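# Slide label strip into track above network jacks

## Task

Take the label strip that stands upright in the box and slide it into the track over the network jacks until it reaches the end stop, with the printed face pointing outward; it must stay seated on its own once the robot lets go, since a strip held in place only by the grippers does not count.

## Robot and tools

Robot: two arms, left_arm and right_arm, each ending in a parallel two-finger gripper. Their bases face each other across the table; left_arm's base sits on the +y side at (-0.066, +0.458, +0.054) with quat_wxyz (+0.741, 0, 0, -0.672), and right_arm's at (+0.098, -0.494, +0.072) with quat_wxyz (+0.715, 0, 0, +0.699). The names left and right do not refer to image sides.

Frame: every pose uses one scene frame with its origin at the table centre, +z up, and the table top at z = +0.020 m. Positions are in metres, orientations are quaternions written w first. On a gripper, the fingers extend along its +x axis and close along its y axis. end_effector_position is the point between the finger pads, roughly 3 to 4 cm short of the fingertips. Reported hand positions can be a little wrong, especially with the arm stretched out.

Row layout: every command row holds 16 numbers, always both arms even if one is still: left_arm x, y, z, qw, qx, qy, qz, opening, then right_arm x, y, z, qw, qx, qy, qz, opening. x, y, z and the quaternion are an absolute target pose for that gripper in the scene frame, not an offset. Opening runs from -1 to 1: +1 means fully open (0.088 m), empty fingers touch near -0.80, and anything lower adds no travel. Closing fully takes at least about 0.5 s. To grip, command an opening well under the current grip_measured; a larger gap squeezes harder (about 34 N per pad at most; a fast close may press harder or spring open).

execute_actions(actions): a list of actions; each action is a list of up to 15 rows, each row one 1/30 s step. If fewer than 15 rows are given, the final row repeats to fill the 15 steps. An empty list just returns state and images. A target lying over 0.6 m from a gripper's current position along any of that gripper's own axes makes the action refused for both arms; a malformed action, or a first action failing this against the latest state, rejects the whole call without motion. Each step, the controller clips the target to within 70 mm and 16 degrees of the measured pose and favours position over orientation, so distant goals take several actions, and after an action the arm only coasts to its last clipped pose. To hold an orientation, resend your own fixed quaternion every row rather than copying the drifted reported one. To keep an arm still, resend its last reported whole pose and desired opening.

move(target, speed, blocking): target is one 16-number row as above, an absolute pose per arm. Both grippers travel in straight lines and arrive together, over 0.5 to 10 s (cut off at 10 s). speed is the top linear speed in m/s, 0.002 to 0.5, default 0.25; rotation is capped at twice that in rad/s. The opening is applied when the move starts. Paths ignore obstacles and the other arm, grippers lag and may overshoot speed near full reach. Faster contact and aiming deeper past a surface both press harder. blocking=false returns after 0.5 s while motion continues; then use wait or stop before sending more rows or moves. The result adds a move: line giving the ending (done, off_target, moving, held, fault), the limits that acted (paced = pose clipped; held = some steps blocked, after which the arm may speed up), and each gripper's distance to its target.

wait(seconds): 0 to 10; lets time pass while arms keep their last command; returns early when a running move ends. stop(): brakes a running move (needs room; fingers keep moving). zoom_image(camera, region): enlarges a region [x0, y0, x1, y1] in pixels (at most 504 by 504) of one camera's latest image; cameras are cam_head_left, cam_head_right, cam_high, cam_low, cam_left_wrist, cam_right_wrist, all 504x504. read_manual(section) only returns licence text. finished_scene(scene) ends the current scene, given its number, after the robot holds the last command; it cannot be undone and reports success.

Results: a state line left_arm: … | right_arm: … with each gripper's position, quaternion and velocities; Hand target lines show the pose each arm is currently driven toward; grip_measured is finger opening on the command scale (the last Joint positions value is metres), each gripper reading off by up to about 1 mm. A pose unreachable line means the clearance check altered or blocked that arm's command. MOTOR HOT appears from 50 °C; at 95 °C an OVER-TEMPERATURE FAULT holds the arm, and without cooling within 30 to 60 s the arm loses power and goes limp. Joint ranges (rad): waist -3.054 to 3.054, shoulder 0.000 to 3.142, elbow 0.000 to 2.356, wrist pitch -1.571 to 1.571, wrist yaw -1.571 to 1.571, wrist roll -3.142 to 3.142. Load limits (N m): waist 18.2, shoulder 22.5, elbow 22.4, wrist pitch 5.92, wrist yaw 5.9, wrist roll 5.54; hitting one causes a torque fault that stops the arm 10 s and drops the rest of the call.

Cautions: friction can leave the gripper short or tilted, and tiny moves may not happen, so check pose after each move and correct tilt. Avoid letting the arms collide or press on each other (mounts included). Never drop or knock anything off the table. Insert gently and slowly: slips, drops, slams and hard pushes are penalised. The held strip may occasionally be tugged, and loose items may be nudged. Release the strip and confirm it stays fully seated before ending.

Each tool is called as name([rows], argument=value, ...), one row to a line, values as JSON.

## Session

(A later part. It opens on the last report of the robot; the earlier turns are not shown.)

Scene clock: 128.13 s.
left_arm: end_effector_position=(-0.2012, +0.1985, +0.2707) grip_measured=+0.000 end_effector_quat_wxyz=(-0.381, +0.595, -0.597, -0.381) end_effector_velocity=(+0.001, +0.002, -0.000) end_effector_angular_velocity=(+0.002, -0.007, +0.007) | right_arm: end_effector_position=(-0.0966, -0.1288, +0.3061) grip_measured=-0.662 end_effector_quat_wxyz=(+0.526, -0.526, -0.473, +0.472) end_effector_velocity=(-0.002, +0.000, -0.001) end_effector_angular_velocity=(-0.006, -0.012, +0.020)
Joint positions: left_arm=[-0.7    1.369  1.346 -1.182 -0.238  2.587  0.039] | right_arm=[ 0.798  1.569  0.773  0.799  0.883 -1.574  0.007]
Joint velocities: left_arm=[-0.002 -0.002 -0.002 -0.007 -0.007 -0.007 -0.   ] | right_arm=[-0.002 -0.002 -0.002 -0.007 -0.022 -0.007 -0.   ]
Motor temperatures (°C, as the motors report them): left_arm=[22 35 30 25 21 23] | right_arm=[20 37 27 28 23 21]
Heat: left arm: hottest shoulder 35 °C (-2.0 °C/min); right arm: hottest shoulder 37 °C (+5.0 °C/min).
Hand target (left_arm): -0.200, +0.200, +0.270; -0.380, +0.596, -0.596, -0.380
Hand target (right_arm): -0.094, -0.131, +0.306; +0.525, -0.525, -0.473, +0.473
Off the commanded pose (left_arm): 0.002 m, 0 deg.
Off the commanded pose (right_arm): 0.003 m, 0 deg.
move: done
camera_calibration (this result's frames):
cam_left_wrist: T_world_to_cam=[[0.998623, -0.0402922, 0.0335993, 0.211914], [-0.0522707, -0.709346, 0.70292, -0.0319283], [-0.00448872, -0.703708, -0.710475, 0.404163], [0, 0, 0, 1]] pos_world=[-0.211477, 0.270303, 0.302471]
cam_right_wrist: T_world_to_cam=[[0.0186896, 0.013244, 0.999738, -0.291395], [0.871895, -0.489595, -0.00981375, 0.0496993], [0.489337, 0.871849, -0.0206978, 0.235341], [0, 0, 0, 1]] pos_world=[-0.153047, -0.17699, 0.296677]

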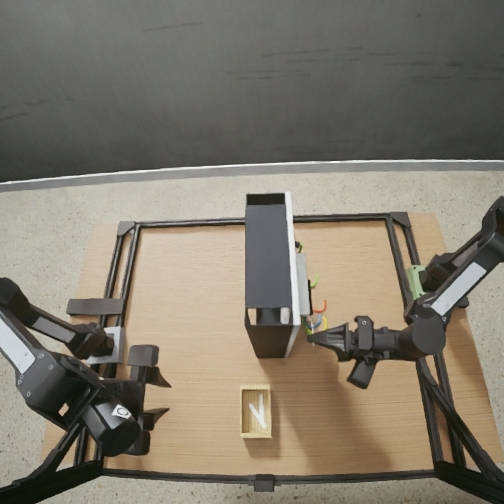

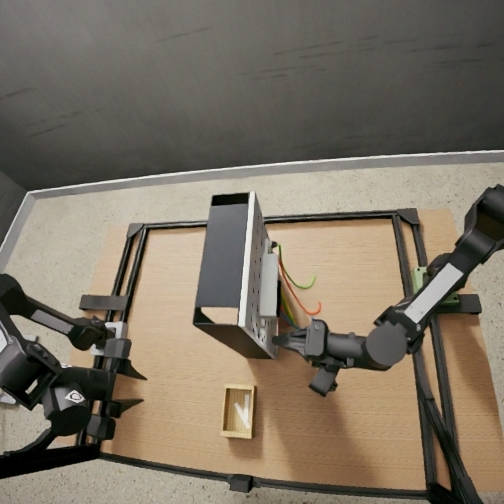

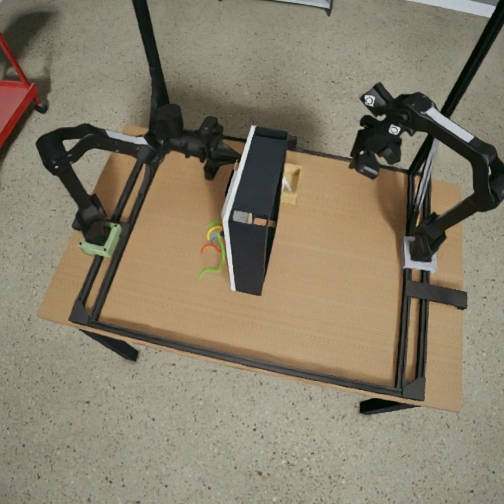

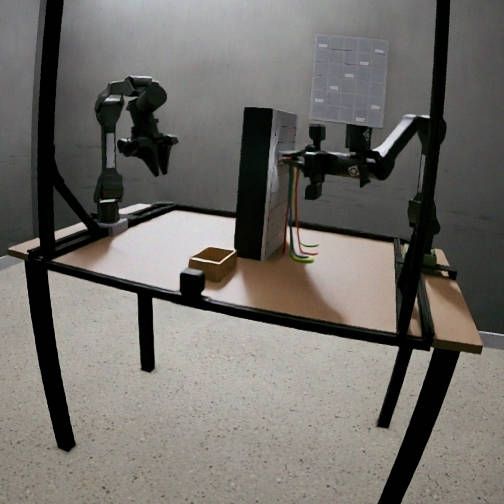

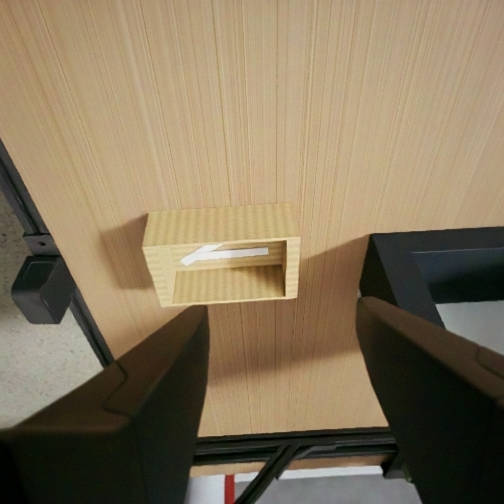

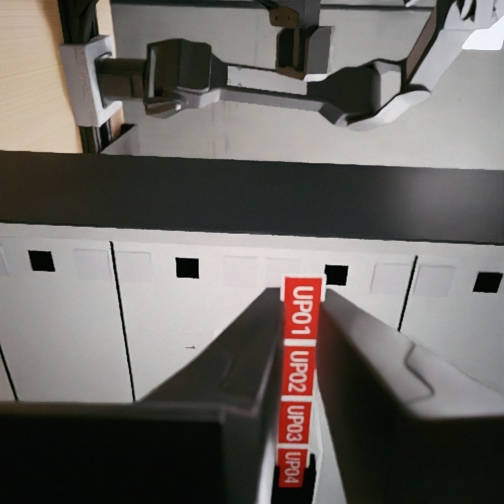

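Inside.

move(target=[-0.2,0.2,0.27,-0.38,0.596,-0.596,-0.38,0,-0.068,-0.13,0.3056,0.525,-0.525,-0.473,0.473,-0.76], speed=0.012)

execute_actions([
  [[-0.2,0.2,0.27,-0.38,0.596,-0.596,-0.38,0,-0.068,-0.13,0.3056,0.525,-0.525,-0.473,0.473,-0.45]],
])

move(target=[-0.2,0.2,0.27,-0.38,0.596,-0.596,-0.38,0,-0.115,-0.13,0.3056,0.525,-0.525,-0.473,0.473,-0.45], speed=0.04)

move(target=[-0.2,0.2,0.27,-0.38,0.596,-0.596,-0.38,0,-0.115,-0.128,0.3056,0.593,-0.593,-0.385,0.385,-0.85], speed=0.1)

zoom_image(camera="cam_head_left", region=[270,270,360,370])

Scene clock: 137.70 s.
left_arm: end_effector_position=(-0.2012, +0.1986, +0.2707) grip_measured=+0.000 end_effector_quat_wxyz=(-0.381, +0.595, -0.597, -0.381) end_effector_velocity=(-0.000, +0.002, +0.001) end_effector_angular_velocity=(-0.002, -0.004, +0.002) | right_arm: end_effector_position=(-0.0706, -0.1280, +0.3062) grip_measured=-0.663 end_effector_quat_wxyz=(+0.526, -0.526, -0.473, +0.472) end_effector_velocity=(+0.001, -0.001, -0.003) end_effector_angular_velocity=(-0.008, -0.001, +0.005)
Joint positions: left_arm=[-0.7    1.369  1.346 -1.182 -0.238  2.587  0.039] | right_arm=[ 0.73   1.503  0.71   0.796  0.815 -1.574  0.007]
Joint velocities: left_arm=[-0.007 -0.002  0.002 -0.007 -0.007 -0.007 -0.   ] | right_arm=[-0.002 -0.007 -0.012 -0.007 -0.007  0.007 -0.001]
Motor temperatures (°C, as the motors report them): left_arm=[22 34 30 25 21 23] | right_arm=[20 37 27 28 23 21]
Heat: left arm: hottest shoulder 34 °C (-6.1 °C/min); right arm: hottest shoulder 37 °C (+3.0 °C/min).
Hand target (left_arm): -0.200, +0.200, +0.270; -0.380, +0.596, -0.596, -0.380
Hand target (right_arm): -0.068, -0.130, +0.306; +0.525, -0.525, -0.473, +0.473
Off the commanded pose (left_arm): 0.002 m, 0 deg.
Off the commanded pose (right_arm): 0.003 m, 0 deg.
move: done
camera_calibration (this result's frames):
cam_left_wrist: T_world_to_cam=[[0.998623, -0.0402922, 0.0335993, 0.211862], [-0.0522707, -0.709346, 0.70292, -0.0318535], [-0.00448872, -0.703708, -0.710475, 0.404206], [0, 0, 0, 1]] pos_world=[-0.211421, 0.270384, 0.30245]
cam_right_wrist: T_world_to_cam=[[0.0188363, 0.0128732, 0.99974, -0.292062], [0.87208, -0.489259, -0.010131, 0.0275869], [0.489001, 0.872044, -0.0204422, 0.221811], [0, 0, 0, 1]] pos_world=[-0.127022, -0.176172, 0.2968]

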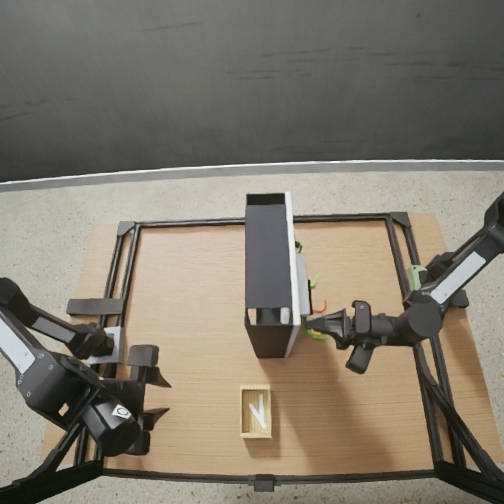

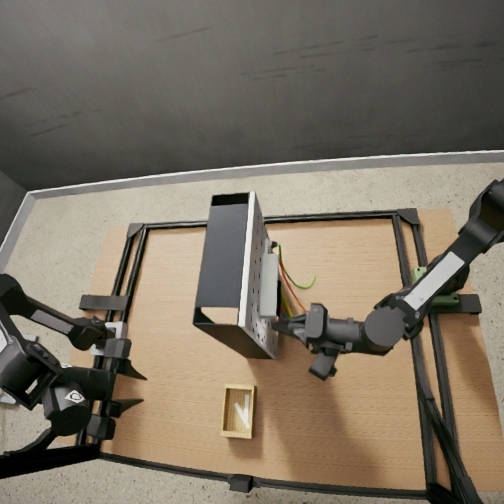

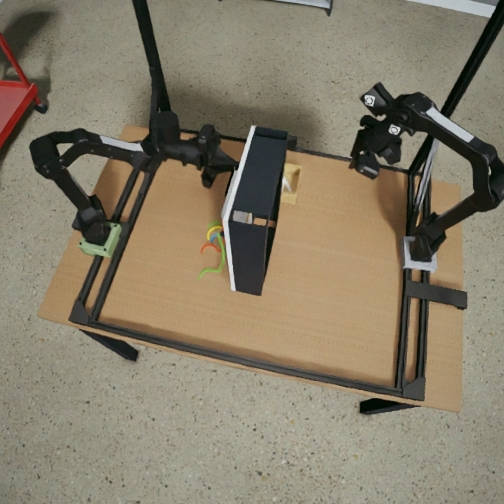

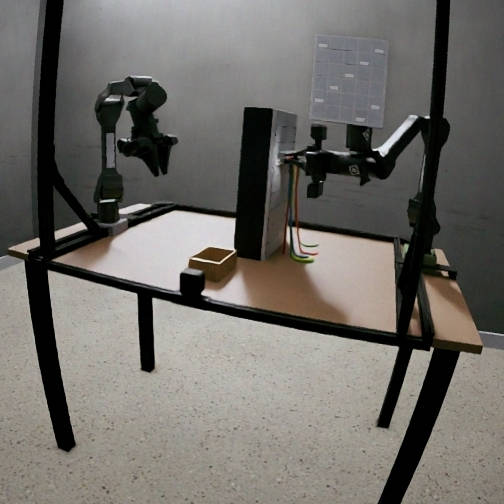

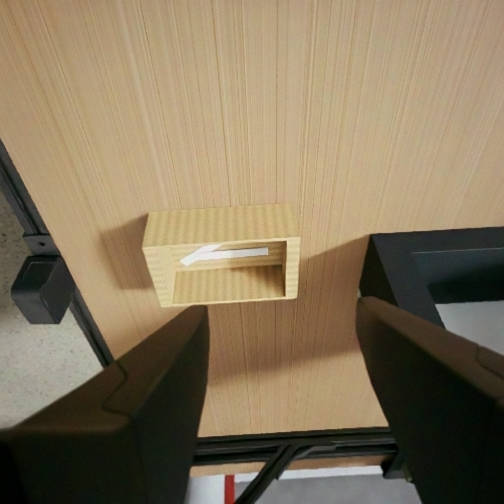

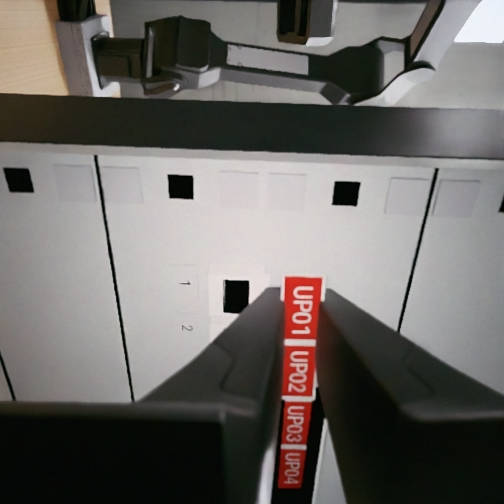

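Scene clock: 138.20 s.
left_arm: end_effector_position=(-0.2011, +0.1986, +0.2706) grip_measured=+0.000 end_effector_quat_wxyz=(-0.381, +0.595, -0.597, -0.381) end_effector_velocity=(+0.001, -0.002, +0.001) end_effector_angular_velocity=(-0.010, -0.005, -0.002) | right_arm: end_effector_position=(-0.0703, -0.1281, +0.3066) grip_measured=-0.453 end_effector_quat_wxyz=(+0.526, -0.526, -0.473, +0.472) end_effector_velocity=(-0.002, +0.000, +0.001) end_effector_angular_velocity=(+0.005, -0.003, +0.020)
Joint positions: left_arm=[-0.7    1.369  1.346 -1.182 -0.238  2.587  0.039] | right_arm=[ 0.73   1.501  0.709  0.795  0.815 -1.574  0.017]
Joint velocities: left_arm=[ 0.002 -0.002 -0.002  0.007 -0.007  0.007  0.   ] | right_arm=[-0.002 -0.002 -0.002  0.007 -0.022 -0.007  0.001]
Motor temperatures (°C, as the motors report them): left_arm=[22 34 30 25 21 23] | right_arm=[20 37 27 28 23 21]
Heat: left arm: hottest shoulder 34 °C (-6.0 °C/min); right arm: hottest shoulder 37 °C (+3.0 °C/min).
Hand target (left_arm): -0.200, +0.200, +0.270; -0.380, +0.596, -0.596, -0.380
Hand target (right_arm): -0.068, -0.130, +0.306; +0.525, -0.525, -0.473, +0.473
Off the commanded pose (left_arm): 0.002 m, 0 deg.
Off the commanded pose (right_arm): 0.003 m, 0 deg.
camera_calibration (this result's frames):
cam_left_wrist: T_world_to_cam=[[0.998616, -0.0403028, 0.0338022, 0.211783], [-0.0524225, -0.709567, 0.702685, -0.031656], [-0.00433526, -0.703485, -0.710697, 0.404198], [0, 0, 0, 1]] pos_world=[-0.211397, 0.27042, 0.302348]
cam_right_wrist: T_world_to_cam=[[0.0193313, 0.0122929, 0.999738, -0.292528], [0.872075, -0.489253, -0.0108468, 0.0274915], [0.488991, 0.872055, -0.0201782, 0.221741], [0, 0, 0, 1]] pos_world=[-0.126749, -0.176324, 0.297224]

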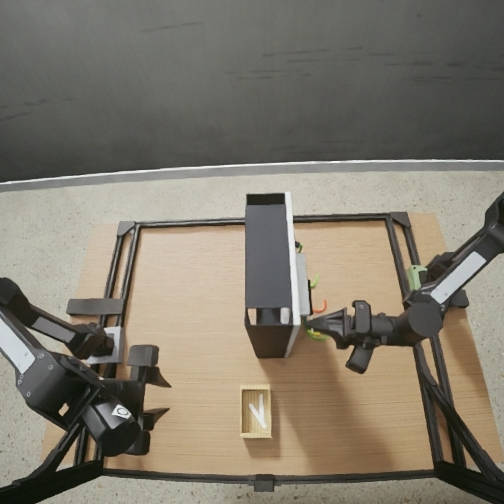

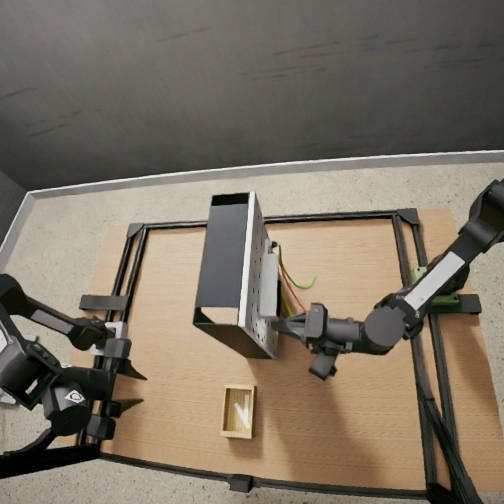

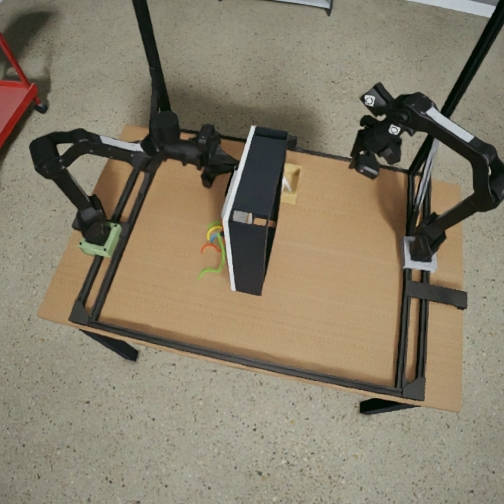

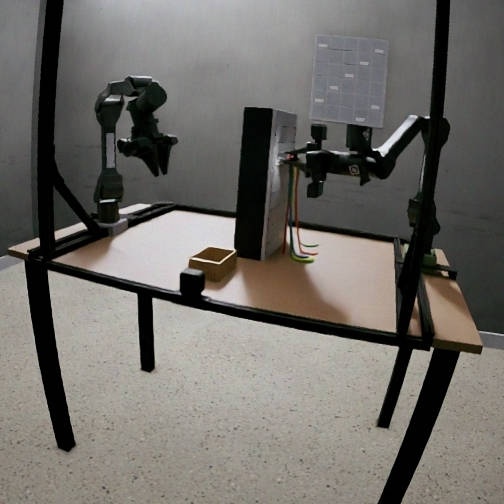

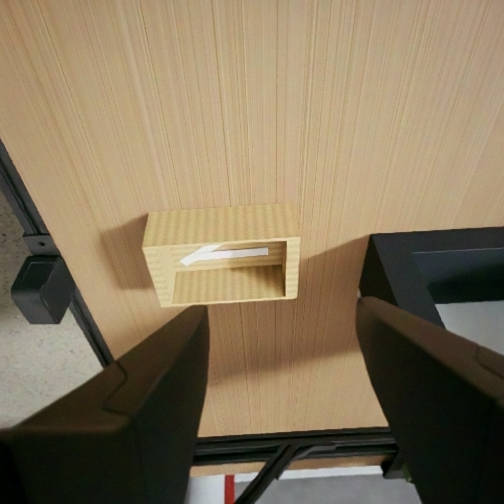

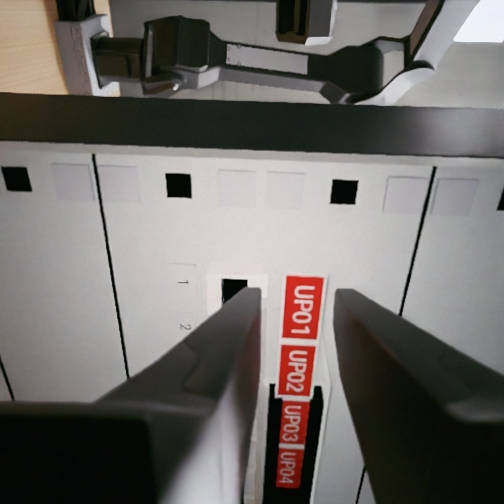

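Scene clock: 139.63 s.
left_arm: end_effector_position=(-0.2011, +0.1986, +0.2706) grip_measured=+0.000 end_effector_quat_wxyz=(-0.381, +0.595, -0.597, -0.381) end_effector_velocity=(+0.002, +0.002, +0.001) end_effector_angular_velocity=(-0.002, -0.004, +0.007) | right_arm: end_effector_position=(-0.1122, -0.1318, +0.3053) grip_measured=-0.450 end_effector_quat_wxyz=(+0.523, -0.525, -0.475, +0.474) end_effector_velocity=(+0.001, +0.002, -0.001) end_effector_angular_velocity=(-0.006, -0.013, -0.010)
Joint positions: left_arm=[-0.7    1.369  1.346 -1.182 -0.238  2.587  0.039] | right_arm=[ 0.838  1.601  0.803  0.796  0.916 -1.573  0.017]
Joint velocities: left_arm=[-0.002 -0.007 -0.002 -0.007 -0.007 -0.007 -0.   ] | right_arm=[-0.002  0.007  0.007 -0.007  0.007 -0.007  0.   ]
Motor temperatures (°C, as the motors report them): left_arm=[22 34 30 25 21 23] | right_arm=[20 37 27 28 23 21]
Heat: left arm: hottest shoulder 34 °C (-6.0 °C/min); right arm: hottest shoulder 37 °C (+3.0 °C/min).
Hand target (left_arm): -0.200, +0.200, +0.270; -0.380, +0.596, -0.596, -0.380
Hand target (right_arm): -0.115, -0.130, +0.306; +0.525, -0.525, -0.473, +0.474
Off the commanded pose (left_arm): 0.002 m, 0 deg.
Off the commanded pose (right_arm): 0.003 m, 0 deg.
move: done
camera_calibration (this result's frames):
cam_left_wrist: T_world_to_cam=[[0.998616, -0.0403028, 0.0338022, 0.211783], [-0.0524225, -0.709567, 0.702685, -0.031656], [-0.00433526, -0.703485, -0.710697, 0.404198], [0, 0, 0, 1]] pos_world=[-0.211397, 0.27042, 0.302348]
cam_right_wrist: T_world_to_cam=[[0.0172708, 0.0156692, 0.999728, -0.290148], [0.875616, -0.482949, -0.00755719, 0.0624903], [0.482699, 0.875508, -0.0220611, 0.245722], [0, 0, 0, 1]] pos_world=[-0.168316, -0.180406, 0.295962]

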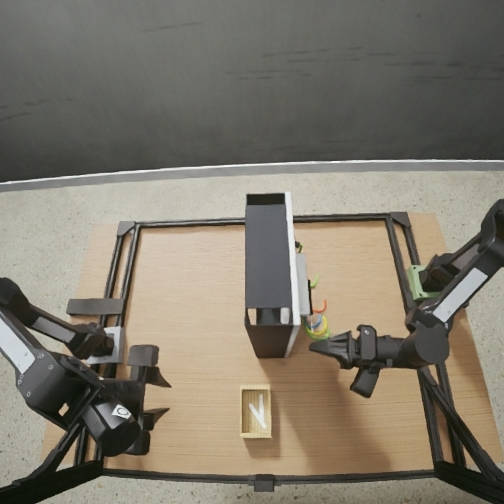

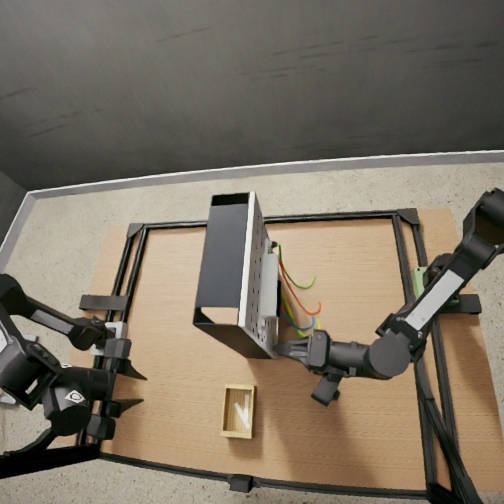

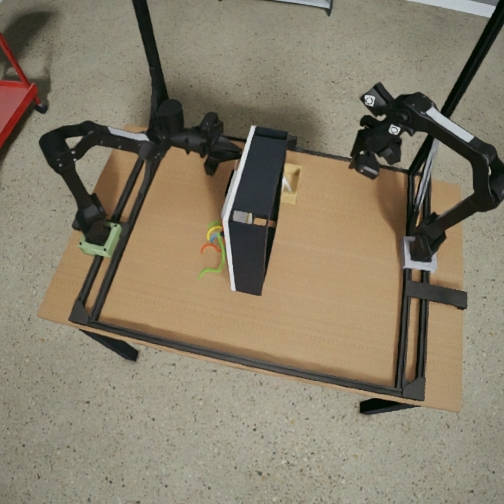

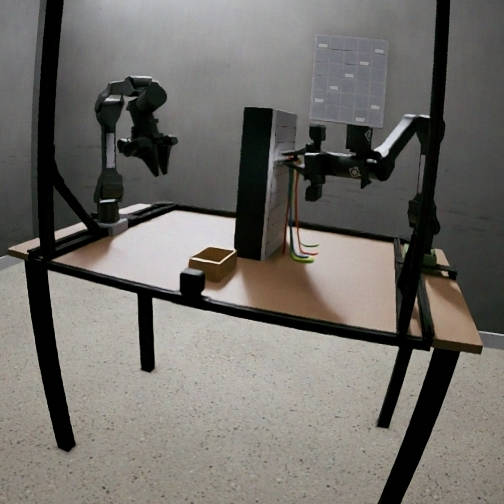

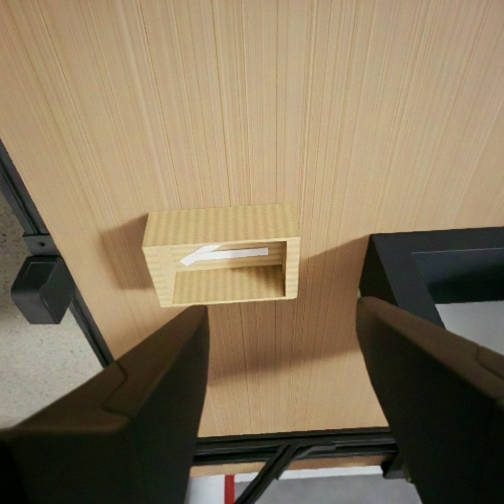

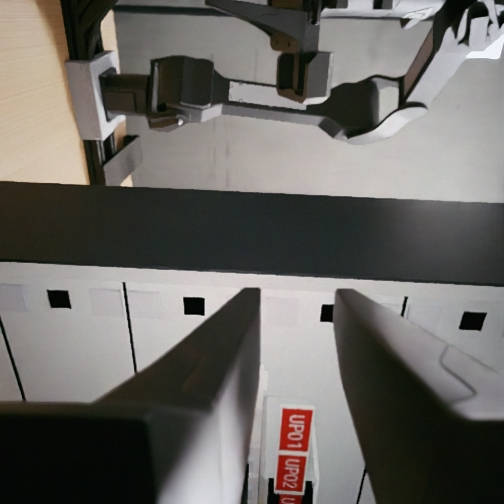

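Scene clock: 141.57 s.
left_arm: end_effector_position=(-0.2011, +0.1986, +0.2706) grip_measured=+0.000 end_effector_quat_wxyz=(-0.381, +0.595, -0.597, -0.381) end_effector_velocity=(+0.002, +0.002, -0.003) end_effector_angular_velocity=(+0.010, -0.012, +0.007) | right_arm: end_effector_position=(-0.1120, -0.1291, +0.3063) grip_measured=-0.805 end_effector_quat_wxyz=(+0.594, -0.590, -0.386, +0.387) end_effector_velocity=(+0.003, -0.000, +0.001) end_effector_angular_velocity=(-0.005, -0.008, -0.024)
Joint positions: left_arm=[-0.7    1.369  1.346 -1.182 -0.238  2.587  0.039] | right_arm=[ 0.896  1.757  0.979  0.786  1.288 -1.574  0.   ]
Joint velocities: left_arm=[-0.002  0.002 -0.007 -0.007 -0.007 -0.007 -0.   ] | right_arm=[-0.002  0.002  0.007 -0.007  0.022 -0.007  0.   ]
Motor temperatures (°C, as the motors report them): left_arm=[22 34 30 25 21 23] | right_arm=[20 36 27 28 23 21]
Heat: left arm: hottest shoulder 34 °C (-6.1 °C/min); right arm: hottest shoulder 36 °C (+2.0 °C/min).
Hand target (left_arm): -0.200, +0.200, +0.270; -0.380, +0.596, -0.596, -0.380
Hand target (right_arm): -0.115, -0.128, +0.305; +0.594, -0.592, -0.386, +0.385
Off the commanded pose (left_arm): 0.002 m, 0 deg.
Off the commanded pose (right_arm): 0.003 m, 0 deg.
move: done
camera_calibration (this result's frames):
cam_left_wrist: T_world_to_cam=[[0.998616, -0.0403028, 0.0338022, 0.211783], [-0.0524225, -0.709567, 0.702685, -0.031656], [-0.00433526, -0.703485, -0.710697, 0.404198], [0, 0, 0, 1]] pos_world=[-0.211397, 0.27042, 0.302348]
cam_right_wrist: T_world_to_cam=[[0.0280292, 0.00291025, 0.999603, -0.291551], [0.683585, -0.729672, -0.0170436, 0.0131142], [0.729332, 0.683791, -0.0224415, 0.246265], [0, 0, 0, 1]] pos_world=[-0.180402, -0.157976, 0.297186]

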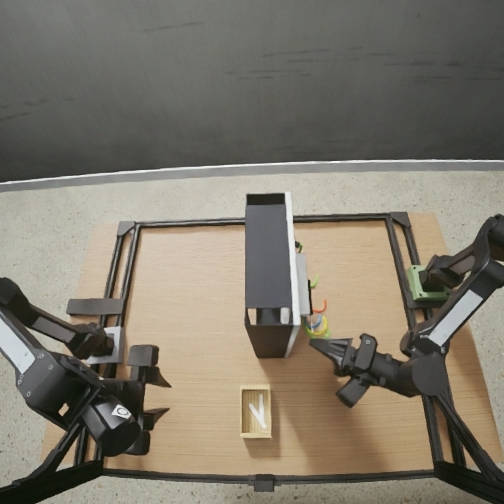

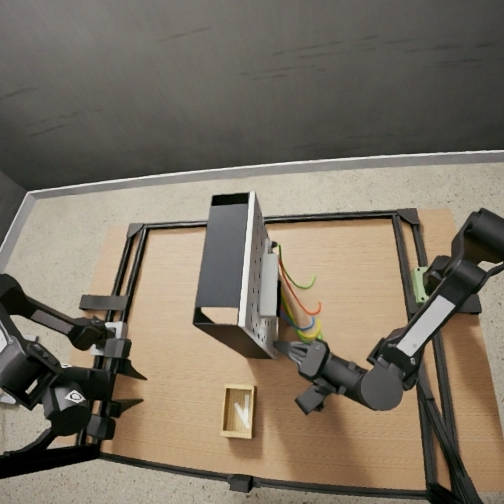

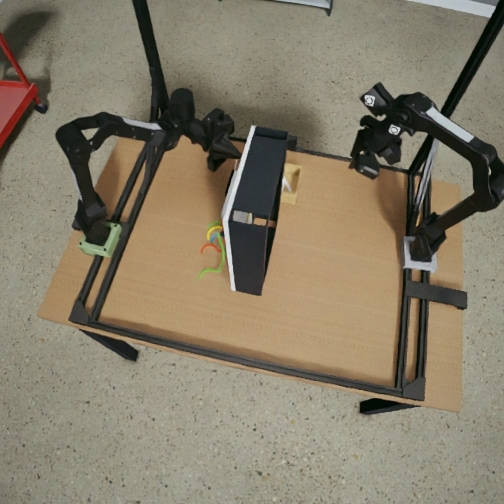

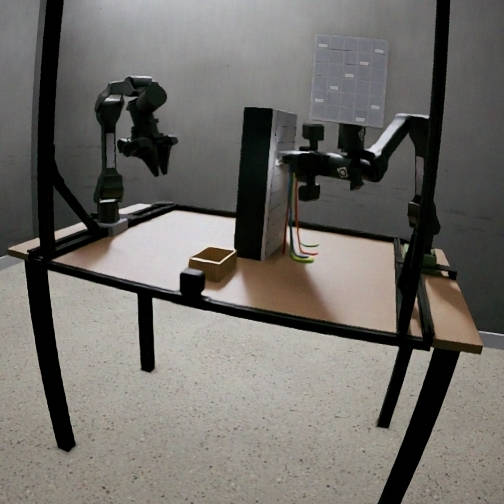

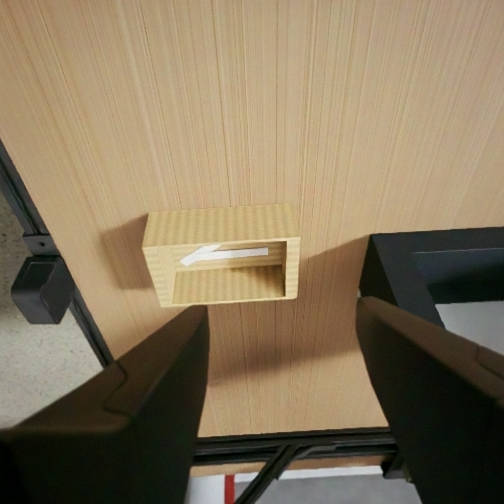

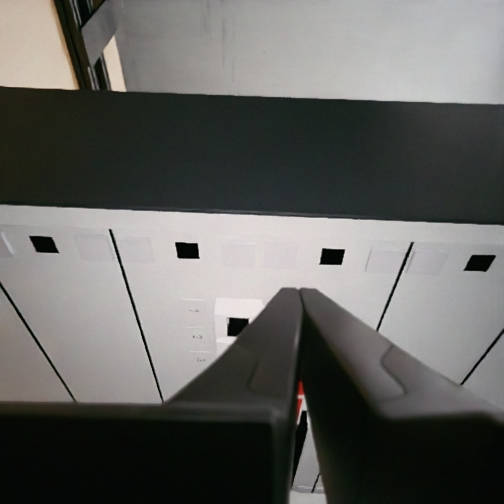

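Region (270, 270, 360, 370) of cam_head_left's 504x504 image, scaled by 5.040, with more detail than that image has; it fills the left 454 columns of this view, and the rest is white.

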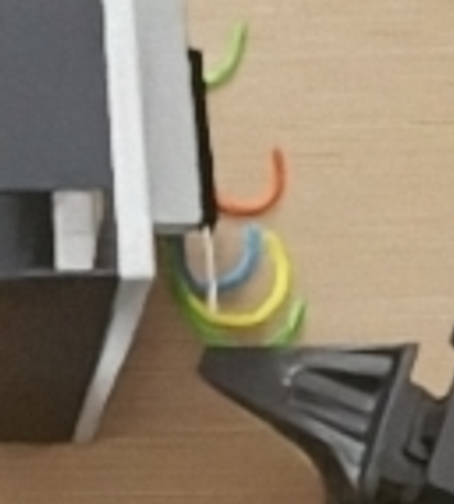

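move(target=[-0.2,0.2,0.27,-0.38,0.596,-0.596,-0.38,0,-0.061,-0.1275,0.3056,0.593,-0.593,-0.385,0.385,-0.85], speed=0.015)

zoom_image(camera="cam_head_left", region=[270,270,360,370])

move(target=[-0.2,0.2,0.27,-0.38,0.596,-0.596,-0.38,0,-0.085,-0.2,0.3056,0.593,-0.593,-0.385,0.385,0.2], speed=0.08)

Scene clock: 150.87 s.
left_arm: end_effector_position=(-0.2011, +0.1988, +0.2704) grip_measured=+0.000 end_effector_quat_wxyz=(-0.381, +0.595, -0.597, -0.381) end_effector_velocity=(-0.001, +0.002, -0.004) end_effector_angular_velocity=(+0.018, +0.005, +0.015) | right_arm: end_effector_position=(-0.0663, -0.1261, +0.3051) grip_measured=-0.805 end_effector_quat_wxyz=(+0.591, -0.593, -0.387, +0.386) end_effector_velocity=(-0.001, +0.001, -0.003) end_effector_angular_velocity=(-0.018, -0.029, +0.020)
Joint positions: left_arm=[-0.7    1.368  1.345 -1.182 -0.238  2.586  0.039] | right_arm=[ 0.797  1.646  0.849  0.797  1.188 -1.574  0.   ]
Joint velocities: left_arm=[-0.002  0.007 -0.002 -0.007  0.007 -0.022 -0.   ] | right_arm=[-0.002 -0.002 -0.007 -0.007 -0.022 -0.022  0.   ]
Motor temperatures (°C, as the motors report them): left_arm=[22 33 30 25 21 23] | right_arm=[20 36 27 28 23 21]
Heat: left arm: hottest shoulder 33 °C (-9.0 °C/min); right arm: hottest shoulder 36 °C (+1.0 °C/min).
Hand target (left_arm): -0.200, +0.200, +0.270; -0.380, +0.596, -0.596, -0.380
Hand target (right_arm): -0.061, -0.127, +0.305; +0.593, -0.593, -0.385, +0.385
Off the commanded pose (left_arm): 0.002 m, 0 deg.
Off the commanded pose (right_arm): 0.006 m, 0 deg.
move: done
camera_calibration (this result's frames):
cam_left_wrist: T_world_to_cam=[[0.998608, -0.0402057, 0.0341466, 0.211642], [-0.0525962, -0.709652, 0.702586, -0.0314464], [-0.00401576, -0.703404, -0.710779, 0.404281], [0, 0, 0, 1]] pos_world=[-0.211378, 0.270566, 0.302221]
cam_right_wrist: T_world_to_cam=[[0.0214828, 0.00816657, 0.999736, -0.291496], [0.684225, -0.729218, -0.00874617, -0.0183814], [0.728954, 0.684233, -0.0212534, 0.210603], [0, 0, 0, 1]] pos_world=[-0.134681, -0.155125, 0.295735]

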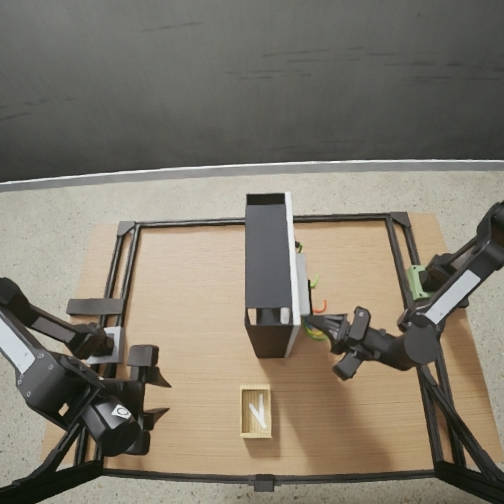

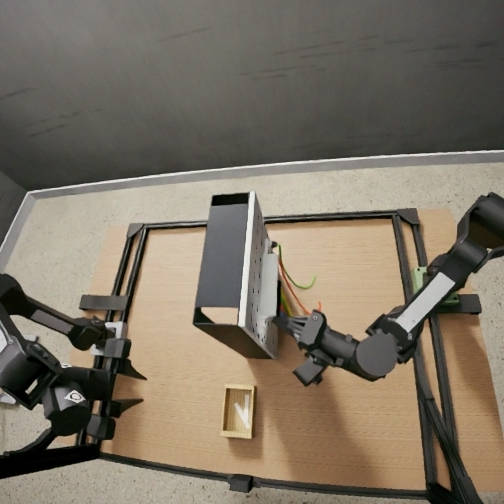

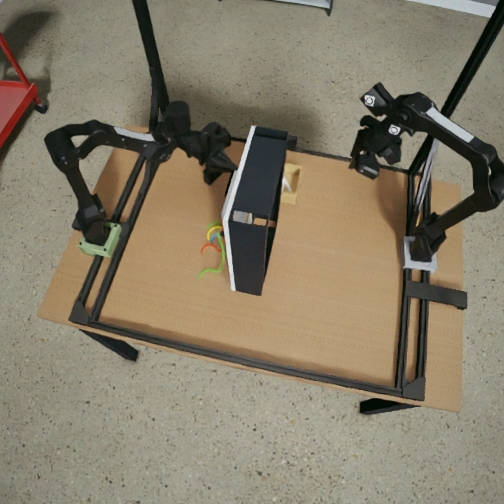

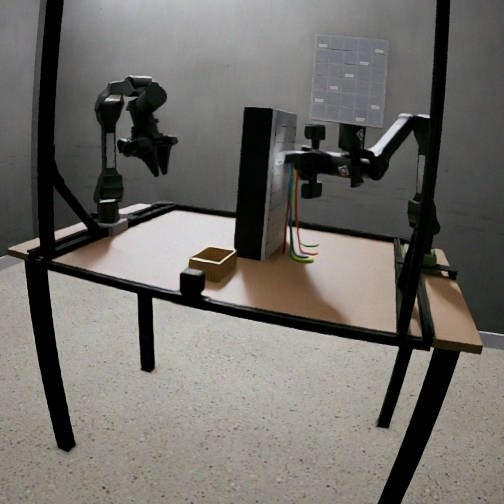

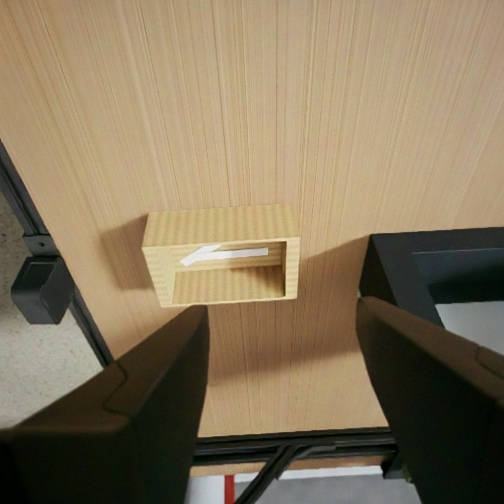

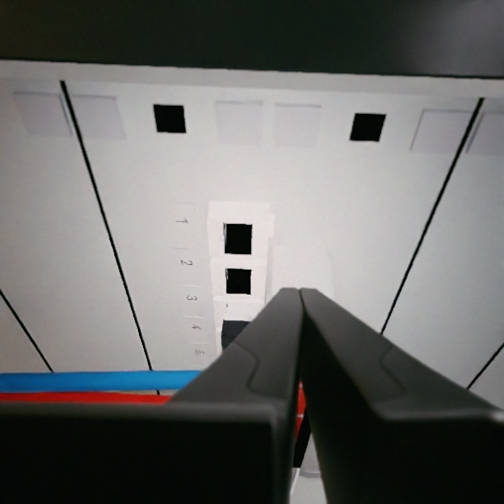

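Region (270, 270, 360, 370) of cam_head_left's 504x504 image, scaled by 5.040, with more detail than that image has; it fills the left 454 columns of this view, and the rest is white.

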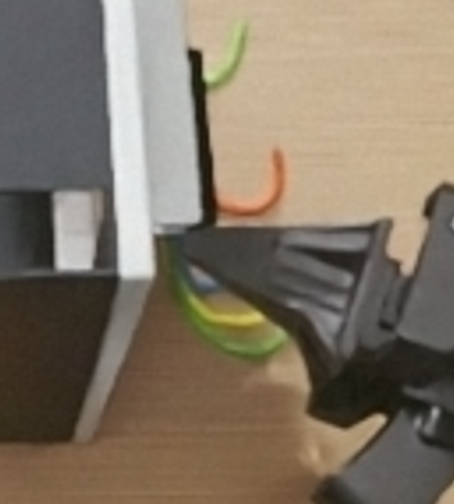

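Scene clock: 152.20 s.
left_arm: end_effector_position=(-0.2011, +0.1988, +0.2704) grip_measured=+0.000 end_effector_quat_wxyz=(-0.381, +0.595, -0.597, -0.381) end_effector_velocity=(+0.001, +0.005, -0.002) end_effector_angular_velocity=(+0.022, -0.004, +0.002) | right_arm: end_effector_position=(-0.0877, -0.1969, +0.3058) grip_measured=+0.200 end_effector_quat_wxyz=(+0.592, -0.592, -0.386, +0.387) end_effector_velocity=(+0.002, -0.002, -0.002) end_effector_angular_velocity=(-0.015, -0.025, -0.005)
Joint positions: left_arm=[-0.7    1.368  1.345 -1.182 -0.238  2.586  0.039] | right_arm=[ 1.02   1.537  0.744  0.786  1.413 -1.564  0.049]
Joint velocities: left_arm=[-0.002 -0.002 -0.002 -0.022  0.007 -0.007  0.   ] | right_arm=[ 0.002 -0.007 -0.007 -0.022  0.007 -0.007  0.   ]
Motor temperatures (°C, as the motors report them): left_arm=[22 33 30 25 21 23] | right_arm=[20 36 27 28 23 21]
Heat: left arm: hottest shoulder 33 °C (-9.1 °C/min); right arm: hottest shoulder 36 °C (+0.0 °C/min).
Hand target (left_arm): -0.200, +0.200, +0.270; -0.380, +0.596, -0.596, -0.380
Hand target (right_arm): -0.085, -0.200, +0.305; +0.593, -0.593, -0.385, +0.386
Off the commanded pose (left_arm): 0.002 m, 0 deg.
Off the commanded pose (right_arm): 0.004 m, 0 deg.
move: done
camera_calibration (this result's frames):
cam_left_wrist: T_world_to_cam=[[0.998608, -0.0402057, 0.0341466, 0.211642], [-0.0525962, -0.709652, 0.702586, -0.0314464], [-0.00401576, -0.703404, -0.710779, 0.404281], [0, 0, 0, 1]] pos_world=[-0.211378, 0.270566, 0.302221]
cam_right_wrist: T_world_to_cam=[[0.0242423, 0.00835392, 0.999671, -0.290876], [0.683083, -0.730266, -0.0104624, -0.0551755], [0.729939, 0.683112, -0.0234098, 0.275112], [0, 0, 0, 1]] pos_world=[-0.156074, -0.225795, 0.296643]

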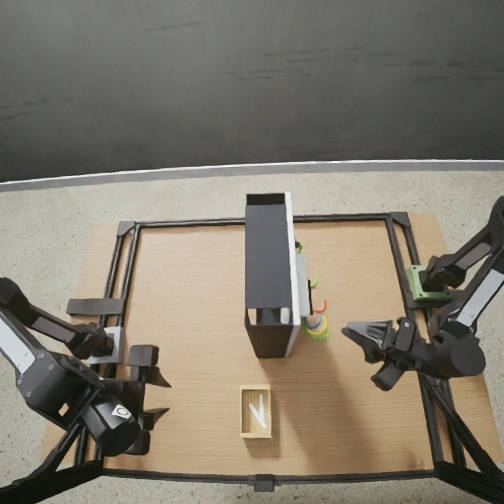

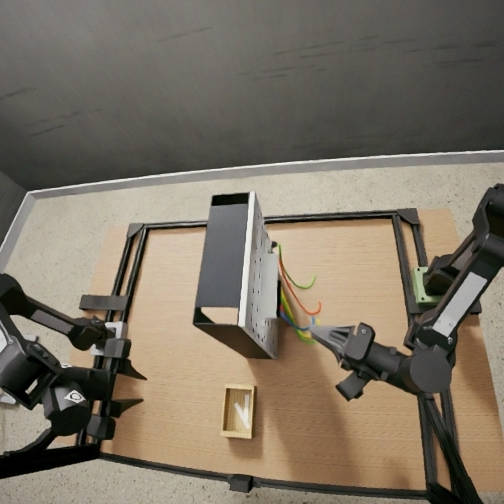

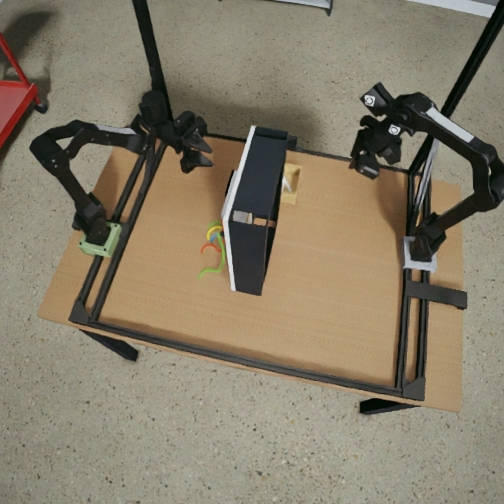

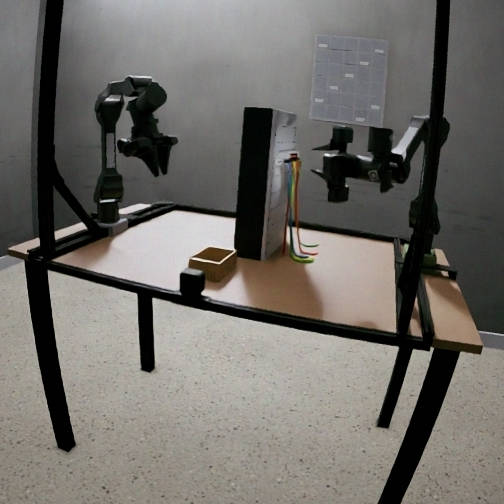

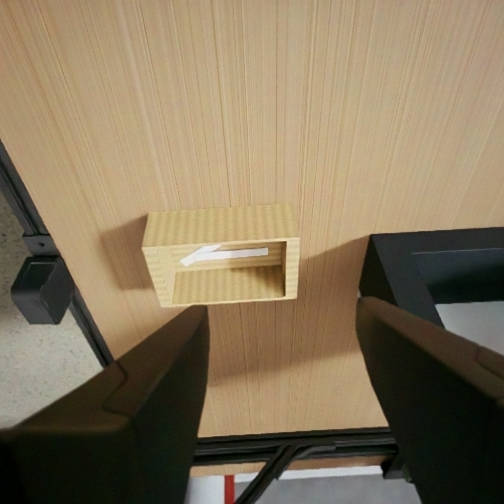

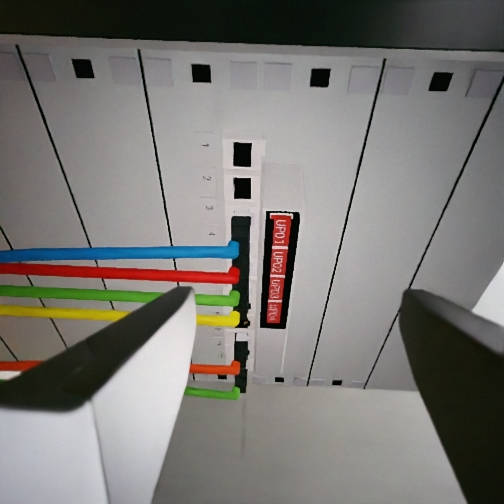

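finished_scene(scene=2)

The scene is finished: the task was done.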